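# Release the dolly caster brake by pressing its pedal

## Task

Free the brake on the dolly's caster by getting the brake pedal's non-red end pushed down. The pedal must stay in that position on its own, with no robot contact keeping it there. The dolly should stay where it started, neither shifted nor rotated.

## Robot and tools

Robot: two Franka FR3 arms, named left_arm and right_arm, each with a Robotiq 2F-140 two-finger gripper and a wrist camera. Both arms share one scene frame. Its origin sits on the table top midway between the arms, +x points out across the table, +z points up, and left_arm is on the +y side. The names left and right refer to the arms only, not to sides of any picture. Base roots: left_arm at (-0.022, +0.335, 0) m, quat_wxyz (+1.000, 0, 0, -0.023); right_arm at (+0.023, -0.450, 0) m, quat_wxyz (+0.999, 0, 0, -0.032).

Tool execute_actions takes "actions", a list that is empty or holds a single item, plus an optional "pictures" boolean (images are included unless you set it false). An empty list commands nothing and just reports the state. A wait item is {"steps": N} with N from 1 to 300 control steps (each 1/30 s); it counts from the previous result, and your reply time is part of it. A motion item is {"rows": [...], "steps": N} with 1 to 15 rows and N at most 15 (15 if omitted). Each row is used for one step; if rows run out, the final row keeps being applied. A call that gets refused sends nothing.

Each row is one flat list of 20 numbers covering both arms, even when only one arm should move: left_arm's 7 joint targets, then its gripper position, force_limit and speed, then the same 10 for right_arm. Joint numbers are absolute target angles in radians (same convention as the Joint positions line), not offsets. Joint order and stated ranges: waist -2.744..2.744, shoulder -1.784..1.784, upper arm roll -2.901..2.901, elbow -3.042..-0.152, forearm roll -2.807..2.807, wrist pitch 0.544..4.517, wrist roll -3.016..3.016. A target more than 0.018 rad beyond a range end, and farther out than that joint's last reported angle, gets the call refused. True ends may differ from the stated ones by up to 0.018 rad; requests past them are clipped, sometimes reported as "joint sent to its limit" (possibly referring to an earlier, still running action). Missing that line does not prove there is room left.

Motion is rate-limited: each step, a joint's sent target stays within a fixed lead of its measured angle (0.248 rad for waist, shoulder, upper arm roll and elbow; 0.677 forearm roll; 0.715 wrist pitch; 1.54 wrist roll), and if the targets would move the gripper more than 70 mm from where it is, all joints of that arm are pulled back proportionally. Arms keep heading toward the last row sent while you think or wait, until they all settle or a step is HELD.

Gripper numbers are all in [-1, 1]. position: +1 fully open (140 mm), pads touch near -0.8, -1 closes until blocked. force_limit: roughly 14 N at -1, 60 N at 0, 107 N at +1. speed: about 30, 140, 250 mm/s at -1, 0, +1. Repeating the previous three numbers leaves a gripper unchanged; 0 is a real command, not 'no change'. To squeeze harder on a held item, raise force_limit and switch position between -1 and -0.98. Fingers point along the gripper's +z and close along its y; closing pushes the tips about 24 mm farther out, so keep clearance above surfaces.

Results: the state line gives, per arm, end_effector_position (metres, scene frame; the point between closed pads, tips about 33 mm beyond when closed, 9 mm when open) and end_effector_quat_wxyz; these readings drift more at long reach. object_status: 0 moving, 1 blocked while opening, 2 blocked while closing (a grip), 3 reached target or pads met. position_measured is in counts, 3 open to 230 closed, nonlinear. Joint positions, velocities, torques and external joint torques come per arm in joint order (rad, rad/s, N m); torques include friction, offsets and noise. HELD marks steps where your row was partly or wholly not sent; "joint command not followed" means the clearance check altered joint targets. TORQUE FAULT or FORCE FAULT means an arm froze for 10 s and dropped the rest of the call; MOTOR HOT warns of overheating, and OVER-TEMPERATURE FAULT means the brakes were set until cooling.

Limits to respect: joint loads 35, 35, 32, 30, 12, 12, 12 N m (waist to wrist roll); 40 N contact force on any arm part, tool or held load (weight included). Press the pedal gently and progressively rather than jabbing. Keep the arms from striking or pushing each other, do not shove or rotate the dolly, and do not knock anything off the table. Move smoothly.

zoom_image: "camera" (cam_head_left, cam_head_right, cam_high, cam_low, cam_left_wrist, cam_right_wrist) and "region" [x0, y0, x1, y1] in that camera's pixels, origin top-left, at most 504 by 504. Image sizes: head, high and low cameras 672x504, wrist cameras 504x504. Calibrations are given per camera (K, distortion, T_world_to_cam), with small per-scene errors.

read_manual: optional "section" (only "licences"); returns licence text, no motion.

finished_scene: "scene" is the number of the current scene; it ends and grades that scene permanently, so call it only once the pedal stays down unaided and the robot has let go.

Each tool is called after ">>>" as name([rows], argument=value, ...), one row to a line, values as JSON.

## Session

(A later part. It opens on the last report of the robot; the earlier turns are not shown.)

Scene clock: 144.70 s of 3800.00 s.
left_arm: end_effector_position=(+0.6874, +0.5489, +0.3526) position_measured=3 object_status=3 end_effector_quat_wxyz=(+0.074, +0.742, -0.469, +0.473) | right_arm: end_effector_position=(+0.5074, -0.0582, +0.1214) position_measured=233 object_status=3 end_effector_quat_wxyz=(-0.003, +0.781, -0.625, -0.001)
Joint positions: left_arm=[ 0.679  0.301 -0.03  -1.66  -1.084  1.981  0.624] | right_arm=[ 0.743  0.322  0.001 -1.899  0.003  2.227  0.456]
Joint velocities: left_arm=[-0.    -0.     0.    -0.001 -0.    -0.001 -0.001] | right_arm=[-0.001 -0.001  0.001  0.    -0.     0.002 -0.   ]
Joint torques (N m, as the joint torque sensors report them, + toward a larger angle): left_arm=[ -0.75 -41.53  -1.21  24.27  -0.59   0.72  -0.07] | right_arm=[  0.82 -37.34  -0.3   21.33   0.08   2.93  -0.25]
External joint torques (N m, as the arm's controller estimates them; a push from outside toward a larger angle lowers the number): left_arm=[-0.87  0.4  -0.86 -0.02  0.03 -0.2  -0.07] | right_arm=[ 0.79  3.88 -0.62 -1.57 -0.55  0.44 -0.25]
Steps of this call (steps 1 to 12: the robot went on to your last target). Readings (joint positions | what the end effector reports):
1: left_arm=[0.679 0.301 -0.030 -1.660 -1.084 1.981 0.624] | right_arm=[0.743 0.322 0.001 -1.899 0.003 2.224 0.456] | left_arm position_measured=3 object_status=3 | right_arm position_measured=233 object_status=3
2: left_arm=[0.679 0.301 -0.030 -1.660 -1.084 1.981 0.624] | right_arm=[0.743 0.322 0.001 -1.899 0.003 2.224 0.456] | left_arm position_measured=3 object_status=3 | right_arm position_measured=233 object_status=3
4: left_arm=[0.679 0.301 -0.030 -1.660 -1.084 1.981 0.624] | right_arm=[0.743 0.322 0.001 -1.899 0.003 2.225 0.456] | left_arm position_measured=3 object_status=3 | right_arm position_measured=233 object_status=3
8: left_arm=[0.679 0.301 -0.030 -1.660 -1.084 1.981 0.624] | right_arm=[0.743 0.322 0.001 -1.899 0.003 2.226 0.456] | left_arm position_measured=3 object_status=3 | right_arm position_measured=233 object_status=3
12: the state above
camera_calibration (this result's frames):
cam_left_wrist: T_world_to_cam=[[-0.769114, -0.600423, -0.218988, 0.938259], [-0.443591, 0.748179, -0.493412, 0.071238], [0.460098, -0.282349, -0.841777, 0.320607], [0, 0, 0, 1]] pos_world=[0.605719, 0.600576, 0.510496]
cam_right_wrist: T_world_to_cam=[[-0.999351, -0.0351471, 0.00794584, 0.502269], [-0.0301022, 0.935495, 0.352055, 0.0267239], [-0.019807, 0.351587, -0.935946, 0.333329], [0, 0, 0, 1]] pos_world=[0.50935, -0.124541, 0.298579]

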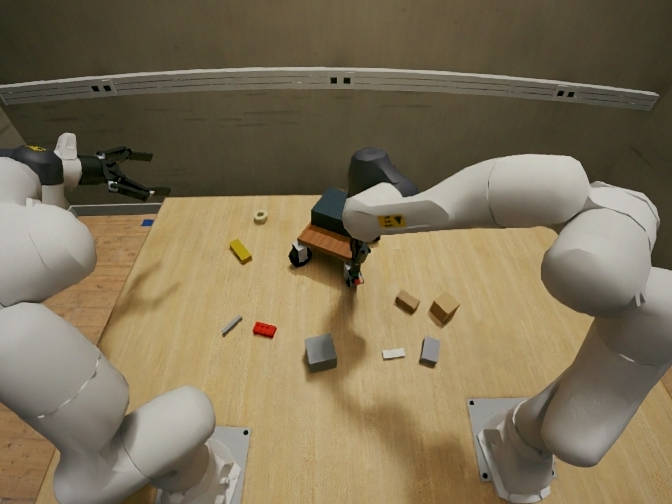

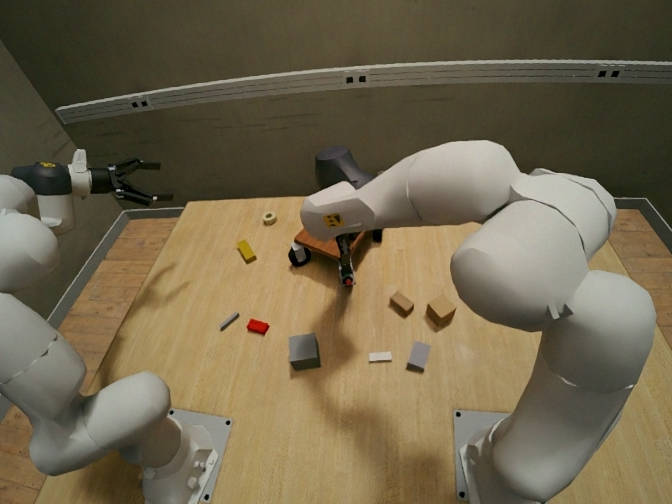

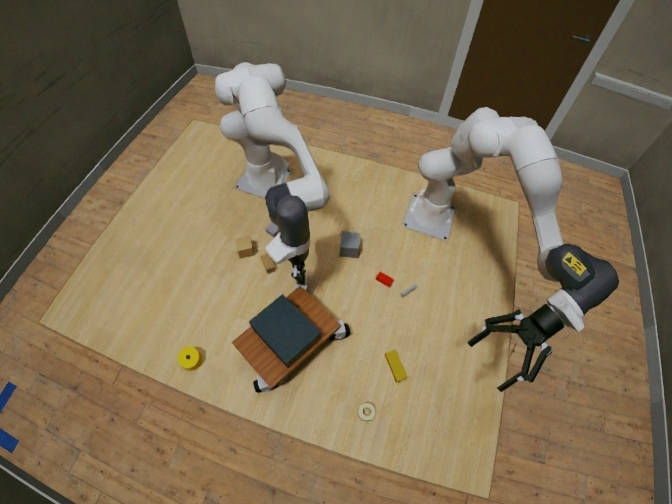

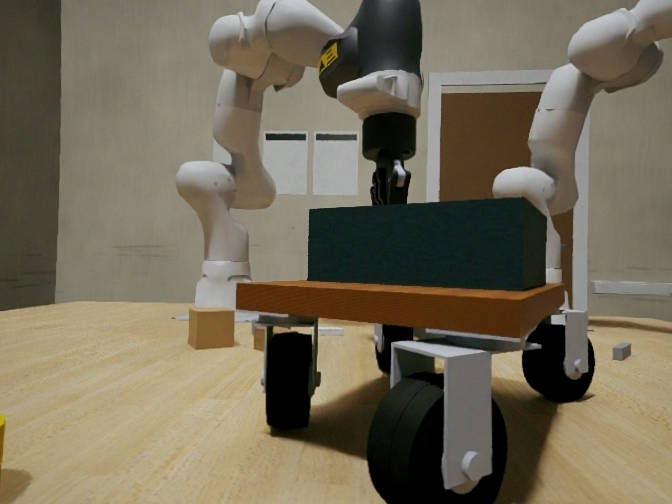

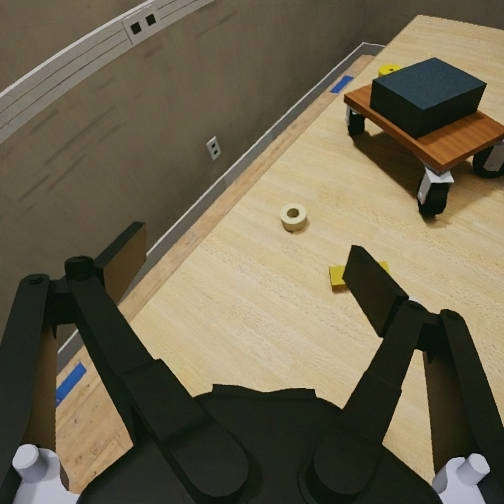

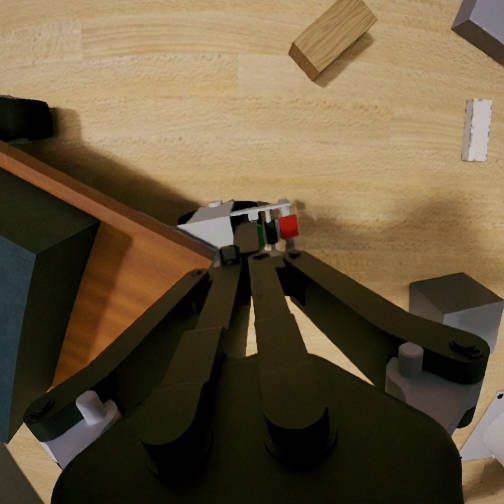

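>>> execute_actions([
  {"rows":[[0.679,0.301,-0.03,-1.66,-1.084,1.981,0.624,1,0,0,0.7443,0.328,0,-1.904,0,2.228,0.45,-1,0,0.5],[0.679,0.301,-0.03,-1.66,-1.084,1.981,0.624,1,0,0,0.7443,0.329,0,-1.905,0,2.229,0.45,-1,0,0.5],[0.679,0.301,-0.03,-1.66,-1.084,1.981,0.624,1,0,0,0.7443,0.330,0,-1.906,0,2.230,0.45,-1,0,0.5],[0.679,0.301,-0.03,-1.66,-1.084,1.981,0.624,1,0,0,0.7443,0.331,0,-1.907,0,2.231,0.45,-1,0,0.5],[0.679,0.301,-0.03,-1.66,-1.084,1.981,0.624,1,0,0,0.7443,0.332,0,-1.908,0,2.232,0.45,-1,0,0.5],[0.679,0.301,-0.03,-1.66,-1.084,1.981,0.624,1,0,0,0.7443,0.333,0,-1.909,0,2.233,0.45,-1,0,0.5],[0.679,0.301,-0.03,-1.66,-1.084,1.981,0.624,1,0,0,0.7443,0.334,0,-1.910,0,2.234,0.45,-1,0,0.5],[0.679,0.301,-0.03,-1.66,-1.084,1.981,0.624,1,0,0,0.7443,0.335,0,-1.911,0,2.235,0.45,-1,0,0.5],[0.679,0.301,-0.03,-1.66,-1.084,1.981,0.624,1,0,0,0.7443,0.336,0,-1.912,0,2.236,0.45,-1,0,0.5],[0.679,0.301,-0.03,-1.66,-1.084,1.981,0.624,1,0,0,0.7443,0.337,0,-1.912,0,2.237,0.45,-1,0,0.5],[0.679,0.301,-0.03,-1.66,-1.084,1.981,0.624,1,0,0,0.7443,0.338,0,-1.912,0,2.238,0.45,-1,0,0.5]],"steps":15},
], pictures=false)

>>> execute_actions([
  {"steps":10},
])

>>> zoom_image(camera="cam_right_wrist", region=[190, 170, 330, 290])

Scene clock: 164.20 s of 3800.00 s.
left_arm: end_effector_position=(+0.6874, +0.5489, +0.3526) position_measured=3 object_status=3 end_effector_quat_wxyz=(+0.074, +0.742, -0.469, +0.473) | right_arm: end_effector_position=(+0.5055, -0.0597, +0.1139) position_measured=233 object_status=3 end_effector_quat_wxyz=(+0.001, +0.781, -0.625, -0.001)
Joint positions: left_arm=[ 0.679  0.301 -0.03  -1.66  -1.084  1.981  0.624] | right_arm=[ 0.743  0.33   0.001 -1.907  0.003  2.236  0.456]
Joint velocities: left_arm=[ 0.     0.    -0.001 -0.001  0.001  0.001 -0.001] | right_arm=[ 0.001  0.011 -0.     0.    -0.001  0.009  0.   ]
Joint torques (N m, as the joint torque sensors report them, + toward a larger angle): left_arm=[ -1.03 -41.55  -1.68  24.13  -0.58   0.75  -0.01] | right_arm=[  0.03 -36.98  -0.09  20.18   0.13   2.6   -0.2 ]
External joint torques (N m, as the arm's controller estimates them; a push from outside toward a larger angle lowers the number): left_arm=[-0.87  0.29 -1.1  -0.11  0.05 -0.14 -0.02] | right_arm=[-0.12  4.36 -0.51 -2.53 -0.49 -0.05 -0.2 ]
Steps of this call (steps 1 to 15: the robot went on to your last target; steps 16 to 90: nothing new was sent; then 16.00 s passed at rest; steps 91 to 105: all 15 steps of this action). Readings (joint positions | what the end effector reports):
91: left_arm=[0.679 0.301 -0.030 -1.660 -1.084 1.981 0.624] | right_arm=[0.743 0.322 0.001 -1.900 0.003 2.227 0.456] | left_arm position_measured=3 object_status=3 | right_arm position_measured=233 object_status=3
92: left_arm=[0.679 0.301 -0.030 -1.660 -1.084 1.981 0.624] | right_arm=[0.743 0.322 0.001 -1.900 0.003 2.227 0.456] | left_arm position_measured=3 object_status=3 | right_arm position_measured=233 object_status=3
94: left_arm=[0.679 0.301 -0.030 -1.660 -1.084 1.981 0.624] | right_arm=[0.743 0.322 0.001 -1.900 0.003 2.228 0.456] | left_arm position_measured=3 object_status=3 | right_arm position_measured=233 object_status=3
98: left_arm=[0.679 0.301 -0.030 -1.660 -1.084 1.981 0.624] | right_arm=[0.743 0.322 0.001 -1.901 0.003 2.230 0.456] | left_arm position_measured=3 object_status=3 | right_arm position_measured=233 object_status=3
105: the state above

Scene clock: 164.53 s of 3800.00 s.
left_arm: end_effector_position=(+0.6874, +0.5489, +0.3526) position_measured=3 object_status=3 end_effector_quat_wxyz=(+0.074, +0.742, -0.469, +0.473) | right_arm: end_effector_position=(+0.5055, -0.0596, +0.1139) position_measured=233 object_status=3 end_effector_quat_wxyz=(+0.000, +0.781, -0.625, -0.001)
Joint positions: left_arm=[ 0.679  0.301 -0.03  -1.66  -1.084  1.981  0.624] | right_arm=[ 0.743  0.33   0.001 -1.907  0.003  2.236  0.456]
Joint velocities: left_arm=[ 0.    -0.001 -0.001 -0.     0.     0.001 -0.   ] | right_arm=[-0.001  0.     0.    -0.001 -0.    -0.001 -0.   ]
Joint torques (N m, as the joint torque sensors report them, + toward a larger angle): left_arm=[ -0.8  -41.47  -1.3   24.25  -0.57   0.73  -0.07] | right_arm=[  0.56 -35.94  -0.16  20.05   0.1    2.79  -0.24]
External joint torques (N m, as the arm's controller estimates them; a push from outside toward a larger angle lowers the number): left_arm=[-0.9   0.46 -0.93 -0.04  0.05 -0.19 -0.07] | right_arm=[ 0.65  5.34 -0.38 -2.68 -0.52  0.33 -0.24]
Steps of this call (steps 1 to 10: the robot went on to your last target). Readings (joint positions | what the end effector reports):
1: left_arm=[0.679 0.301 -0.030 -1.660 -1.084 1.981 0.624] | right_arm=[0.743 0.330 0.001 -1.907 0.003 2.236 0.456] | left_arm position_measured=3 object_status=3 | right_arm position_measured=233 object_status=3
2: left_arm=[0.679 0.301 -0.030 -1.660 -1.084 1.981 0.624] | right_arm=[0.743 0.330 0.001 -1.907 0.003 2.236 0.456] | left_arm position_measured=3 object_status=3 | right_arm position_measured=233 object_status=3
4: left_arm=[0.679 0.301 -0.030 -1.660 -1.084 1.981 0.624] | right_arm=[0.743 0.330 0.001 -1.907 0.003 2.236 0.456] | left_arm position_measured=3 object_status=3 | right_arm position_measured=233 object_status=3
8: left_arm=[0.679 0.301 -0.030 -1.660 -1.084 1.981 0.624] | right_arm=[0.743 0.330 0.001 -1.907 0.003 2.236 0.456] | left_arm position_measured=3 object_status=3 | right_arm position_measured=233 object_status=3
10: the state above
camera_calibration (this result's frames):
cam_left_wrist: T_world_to_cam=[[-0.769114, -0.600423, -0.218988, 0.938259], [-0.443591, 0.748179, -0.493412, 0.071238], [0.460098, -0.282349, -0.841777, 0.320607], [0, 0, 0, 1]] pos_world=[0.605719, 0.600576, 0.510496]
cam_right_wrist: T_world_to_cam=[[-0.999287, -0.0355558, 0.0126972, 0.49977], [-0.0289116, 0.936935, 0.348306, 0.0305711], [-0.0242808, 0.34769, -0.937295, 0.329062], [0, 0, 0, 1]] pos_world=[0.508287, -0.125285, 0.291435]

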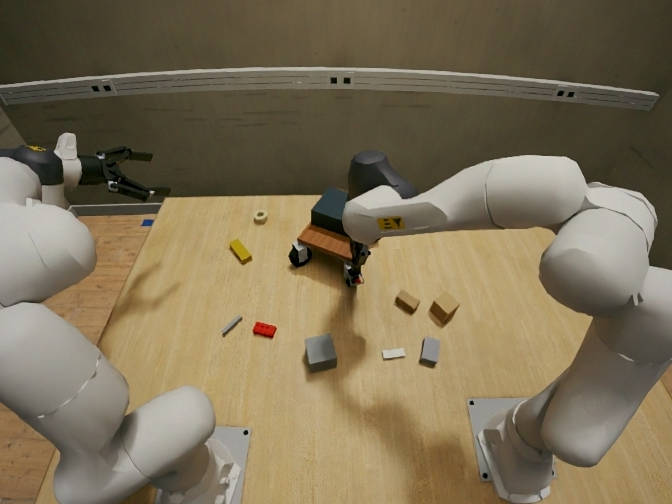

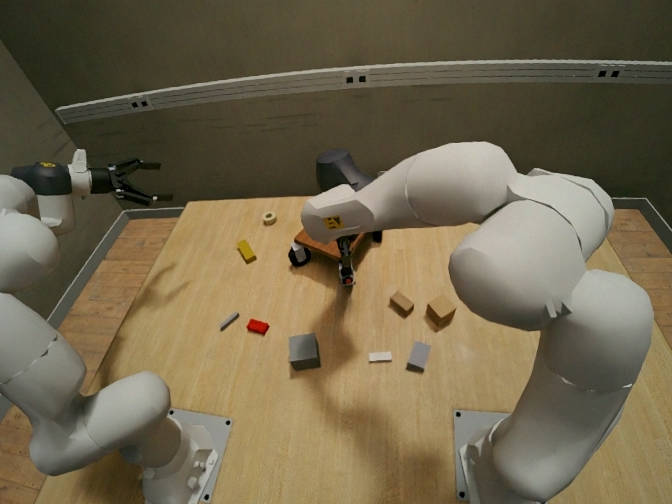

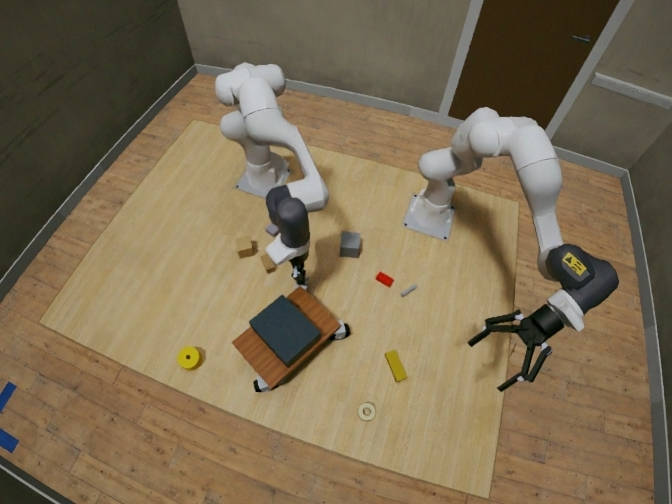

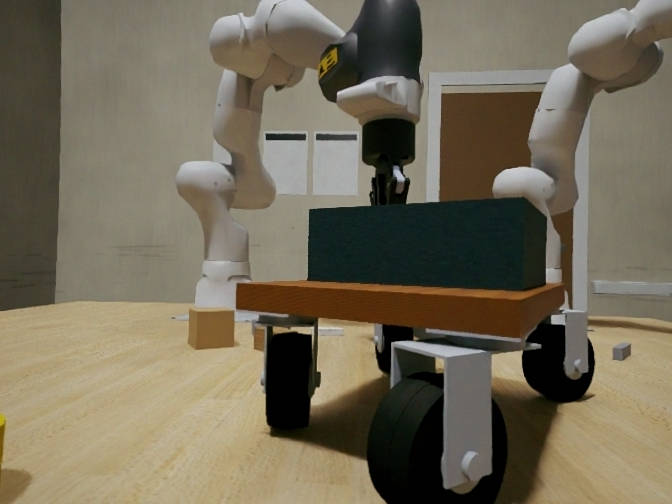

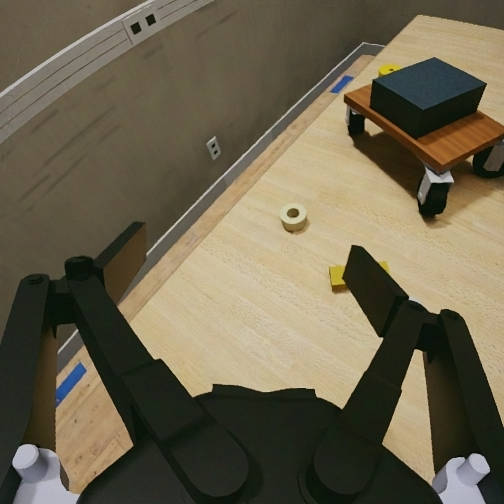

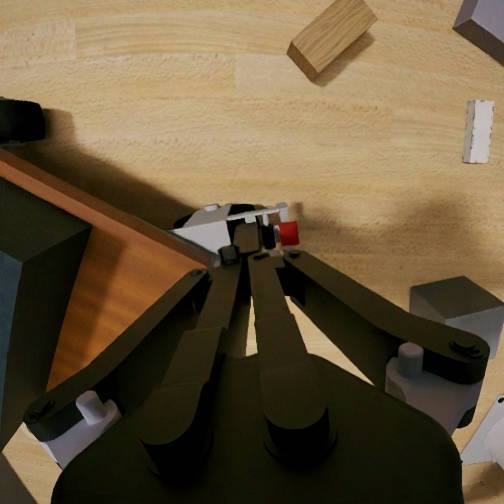

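Region (190, 170, 330, 290) of cam_right_wrist's 504x504 image, scaled by 3.600, with more detail than that image has; it fills the top 432 rows of this view, and the rest is white.

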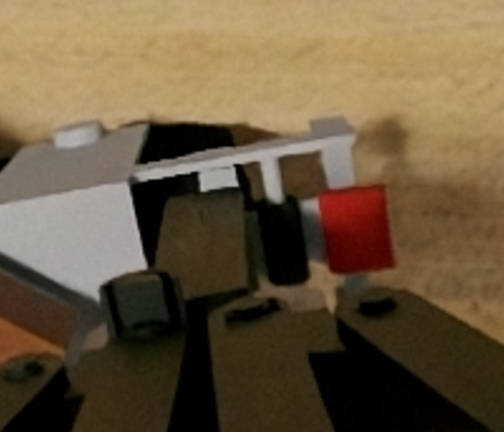

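>>> execute_actions([
  {"rows":[[0.679,0.301,-0.03,-1.66,-1.084,1.981,0.624,1,0,0,0.7443,0.330,0,-1.907,0,2.236,0.45,-1,0,0.5],[0.679,0.301,-0.03,-1.66,-1.084,1.981,0.624,1,0,0,0.7443,0.328,0,-1.905,0,2.228,0.45,-1,0,0.5],[0.679,0.301,-0.03,-1.66,-1.084,1.981,0.624,1,0,0,0.7443,0.326,0,-1.903,0,2.222,0.45,-1,0,0.5],[0.679,0.301,-0.03,-1.66,-1.084,1.981,0.624,1,0,0,0.7443,0.324,0,-1.901,0,2.216,0.45,-1,0,0.5],[0.679,0.301,-0.03,-1.66,-1.084,1.981,0.624,1,0,0,0.7443,0.322,0,-1.899,0,2.211,0.45,-1,0,0.5],[0.679,0.301,-0.03,-1.66,-1.084,1.981,0.624,1,0,0,0.7443,0.320,0,-1.897,0,2.206,0.45,-1,0,0.5],[0.679,0.301,-0.03,-1.66,-1.084,1.981,0.624,1,0,0,0.7443,0.317,0,-1.894,0,2.199,0.45,-1,0,0.5],[0.679,0.301,-0.03,-1.66,-1.084,1.981,0.624,1,0,0,0.7443,0.313,0,-1.890,0,2.188,0.45,-1,0,0.5],[0.679,0.301,-0.03,-1.66,-1.084,1.981,0.624,1,0,0,0.7443,0.308,0,-1.886,0,2.174,0.45,-1,0,0.5],[0.679,0.301,-0.03,-1.66,-1.084,1.981,0.624,1,0,0,0.7443,0.302,0,-1.882,0,2.160,0.45,-1,0,0.5],[0.679,0.301,-0.03,-1.66,-1.084,1.981,0.624,1,0,0,0.75,0.295,0,-1.878,0,2.145,0.45,-1,0,0.5],[0.679,0.301,-0.03,-1.66,-1.084,1.981,0.624,1,0,0,0.76,0.285,0,-1.874,0,2.13,0.45,-1,0,0.5],[0.679,0.301,-0.03,-1.66,-1.084,1.981,0.624,1,0,0,0.77,0.272,0,-1.870,0,2.12,0.45,-1,0,0.5],[0.679,0.301,-0.03,-1.66,-1.084,1.981,0.624,1,0,0,0.78,0.26,0,-1.865,0,2.115,0.45,-1,0,0.5],[0.679,0.301,-0.03,-1.66,-1.084,1.981,0.624,1,0,0,0.79,0.25,0,-1.86,0,2.11,0.45,-1,0,0.5]],"steps":15},
], pictures=false)

>>> execute_actions([
  {"steps":15},
])

>>> zoom_image(camera="cam_right_wrist", region=[150, 150, 330, 290])

>>> zoom_image(camera="cam_head_right", region=[305, 240, 385, 300])

Scene clock: 184.87 s of 3800.00 s.
left_arm: end_effector_position=(+0.6874, +0.5489, +0.3526) position_measured=3 object_status=3 end_effector_quat_wxyz=(+0.074, +0.742, -0.469, +0.473) | right_arm: end_effector_position=(+0.4975, -0.0510, +0.1536) position_measured=233 object_status=3 end_effector_quat_wxyz=(+0.000, +0.787, -0.617, -0.001)
Joint positions: left_arm=[ 0.679  0.301 -0.03  -1.66  -1.084  1.981  0.624] | right_arm=[ 0.766  0.278 -0.003 -1.874  0.003  2.152  0.456]
Joint velocities: left_arm=[ 0.001  0.     0.    -0.    -0.001  0.    -0.   ] | right_arm=[ 0.256 -0.313 -0.     0.141 -0.    -0.24   0.001]
Joint torques (N m, as the joint torque sensors report them, + toward a larger angle): left_arm=[ -1.01 -41.59  -1.29  24.5   -0.56   0.72  -0.08] | right_arm=[  1.74 -40.87   1.75  26.08   0.21   2.12  -0.25]
External joint torques (N m, as the arm's controller estimates them; a push from outside toward a larger angle lowers the number): left_arm=[-1.09  0.28 -0.91  0.22  0.06 -0.19 -0.08] | right_arm=[ 0.55  0.1  -0.8   2.24 -0.52 -0.53 -0.25]
Steps of this call (steps 1 to 15: the robot went on to your last target; steps 16 to 90: nothing new was sent; then 16.83 s passed at rest; steps 91 to 105: all 15 steps of this action). Readings (joint positions | what the end effector reports):
91: left_arm=[0.679 0.301 -0.030 -1.660 -1.084 1.981 0.624] | right_arm=[0.743 0.330 0.001 -1.907 0.003 2.236 0.456] | left_arm position_measured=3 object_status=3 | right_arm position_measured=233 object_status=3
92: left_arm=[0.679 0.301 -0.030 -1.660 -1.084 1.981 0.624] | right_arm=[0.743 0.330 0.001 -1.907 0.003 2.235 0.456] | left_arm position_measured=3 object_status=3 | right_arm position_measured=233 object_status=3
94: left_arm=[0.679 0.301 -0.030 -1.660 -1.084 1.981 0.624] | right_arm=[0.743 0.329 0.001 -1.906 0.003 2.231 0.456] | left_arm position_measured=3 object_status=3 | right_arm position_measured=233 object_status=3
98: left_arm=[0.679 0.301 -0.030 -1.660 -1.084 1.981 0.624] | right_arm=[0.743 0.323 0.001 -1.899 0.003 2.215 0.456] | left_arm position_measured=3 object_status=3 | right_arm position_measured=233 object_status=3
105: the state above

Scene clock: 185.37 s of 3800.00 s.
left_arm: end_effector_position=(+0.6874, +0.5489, +0.3526) position_measured=3 object_status=3 end_effector_quat_wxyz=(+0.074, +0.742, -0.469, +0.473) | right_arm: end_effector_position=(+0.4859, -0.0372, +0.1759) position_measured=233 object_status=3 end_effector_quat_wxyz=(-0.004, +0.796, -0.606, -0.001)
Joint positions: left_arm=[ 0.679  0.301 -0.03  -1.66  -1.084  1.981  0.624] | right_arm=[ 0.79   0.248  0.002 -1.859  0.003  2.115  0.456]
Joint velocities: left_arm=[ 0.     0.    -0.001  0.    -0.001  0.001  0.   ] | right_arm=[ 0.002  0.001 -0.001  0.    -0.001 -0.013 -0.001]
Joint torques (N m, as the joint torque sensors report them, + toward a larger angle): left_arm=[ -0.77 -41.62  -1.22  24.38  -0.58   0.74  -0.01] | right_arm=[ -0.44 -38.02  -0.74  23.26   0.18   1.99  -0.28]
External joint torques (N m, as the arm's controller estimates them; a push from outside toward a larger angle lowers the number): left_arm=[-0.8   0.26 -0.79  0.11  0.05 -0.17 -0.01] | right_arm=[-0.39  1.48 -0.93 -0.33 -0.5  -0.5  -0.28]
Steps of this call (steps 1 to 15: the robot went on to your last target). Readings (joint positions | what the end effector reports):
1: left_arm=[0.679 0.301 -0.030 -1.660 -1.084 1.981 0.624] | right_arm=[0.774 0.268 -0.002 -1.869 0.003 2.145 0.456] | left_arm position_measured=3 object_status=3 | right_arm position_measured=233 object_status=3
2: left_arm=[0.679 0.301 -0.030 -1.660 -1.084 1.981 0.624] | right_arm=[0.780 0.260 -0.001 -1.865 0.003 2.140 0.456] | left_arm position_measured=3 object_status=3 | right_arm position_measured=233 object_status=3
4: left_arm=[0.679 0.301 -0.030 -1.660 -1.084 1.981 0.624] | right_arm=[0.788 0.250 0.002 -1.860 0.003 2.132 0.456] | left_arm position_measured=3 object_status=3 | right_arm position_measured=233 object_status=3
8: left_arm=[0.679 0.301 -0.030 -1.660 -1.084 1.981 0.624] | right_arm=[0.790 0.247 0.002 -1.859 0.003 2.122 0.456] | left_arm position_measured=3 object_status=3 | right_arm position_measured=233 object_status=3
15: the state above
camera_calibration (this result's frames):
cam_left_wrist: T_world_to_cam=[[-0.769114, -0.600423, -0.218988, 0.938259], [-0.443591, 0.748179, -0.493412, 0.0712381], [0.460098, -0.282349, -0.841777, 0.320606], [0, 0, 0, 1]] pos_world=[0.605719, 0.600576, 0.510496]
cam_right_wrist: T_world_to_cam=[[-0.996485, -0.0836155, 0.00513045, 0.478385], [-0.0763904, 0.932103, 0.354047, 0.00929678], [-0.0343859, 0.352411, -0.935214, 0.383611], [0, 0, 0, 1]] pos_world=[0.490604, -0.103854, 0.353013]

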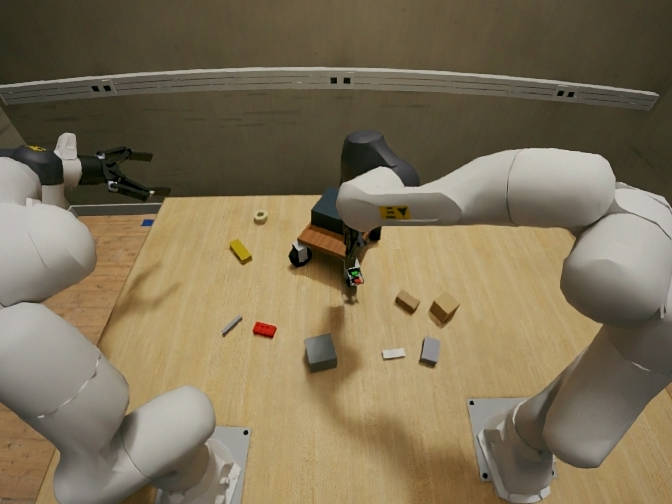

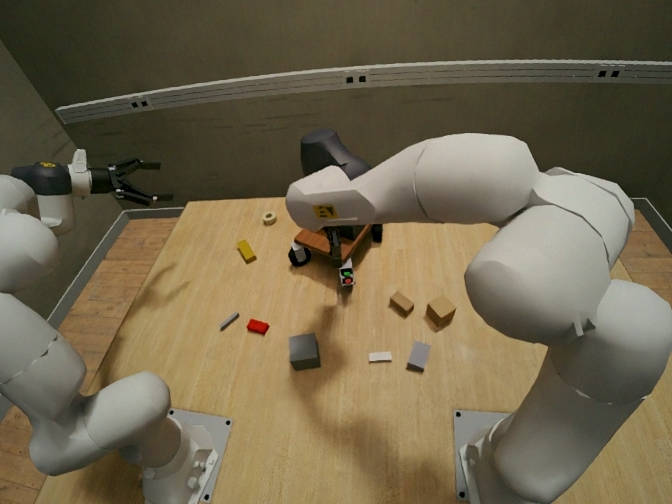

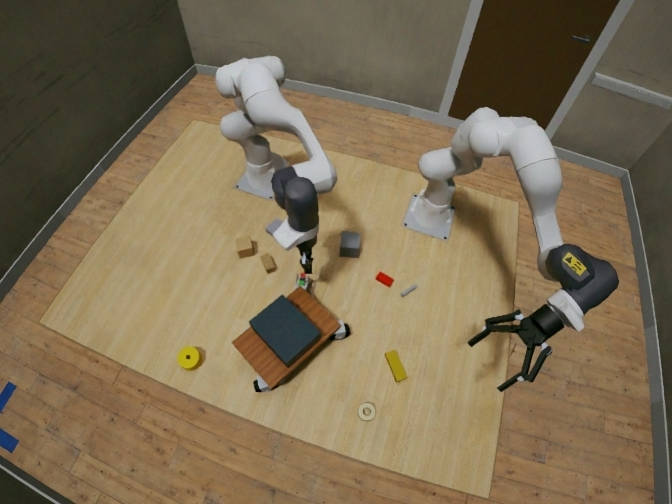

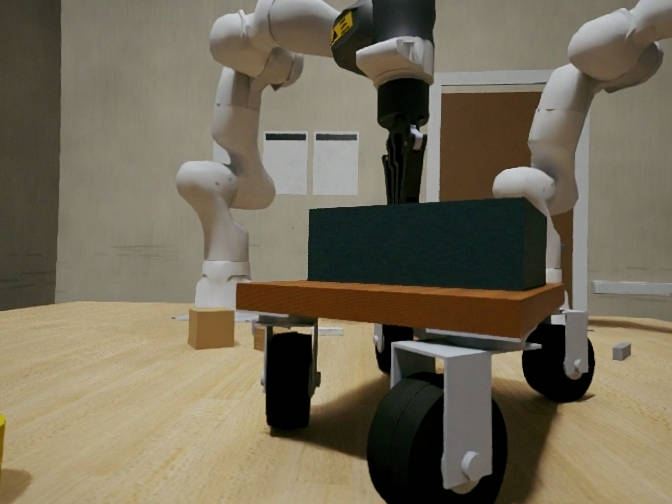

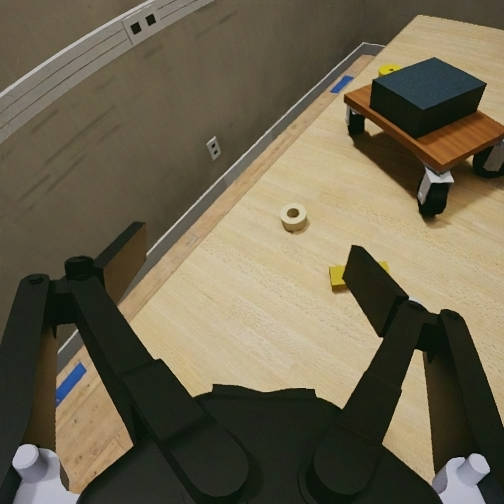

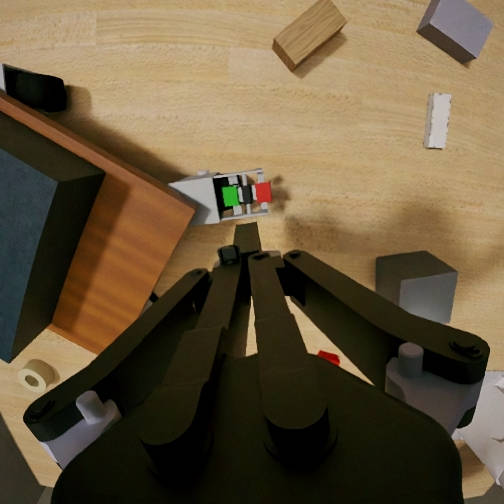

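Region (150, 150, 330, 290) of cam_right_wrist's 504x504 image, scaled by 2.800, with more detail than that image has.

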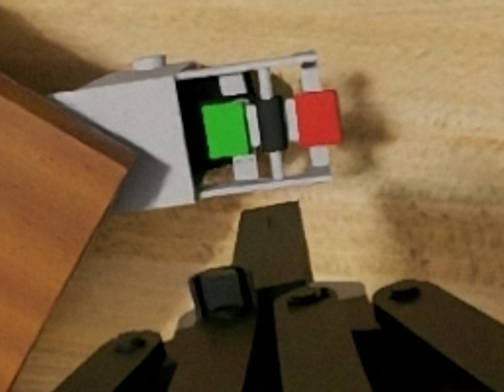

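Region (305, 240, 385, 300) of cam_head_right's 672x504 image, scaled by 6.300, with more detail than that image has; it fills the top 378 rows of this view, and the rest is white.

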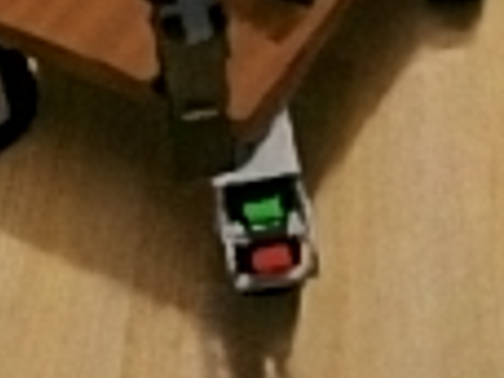

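The pedal has flipped, with green down and red up.

>>> finished_scene(scene=1)

The scene is finished: the task was done.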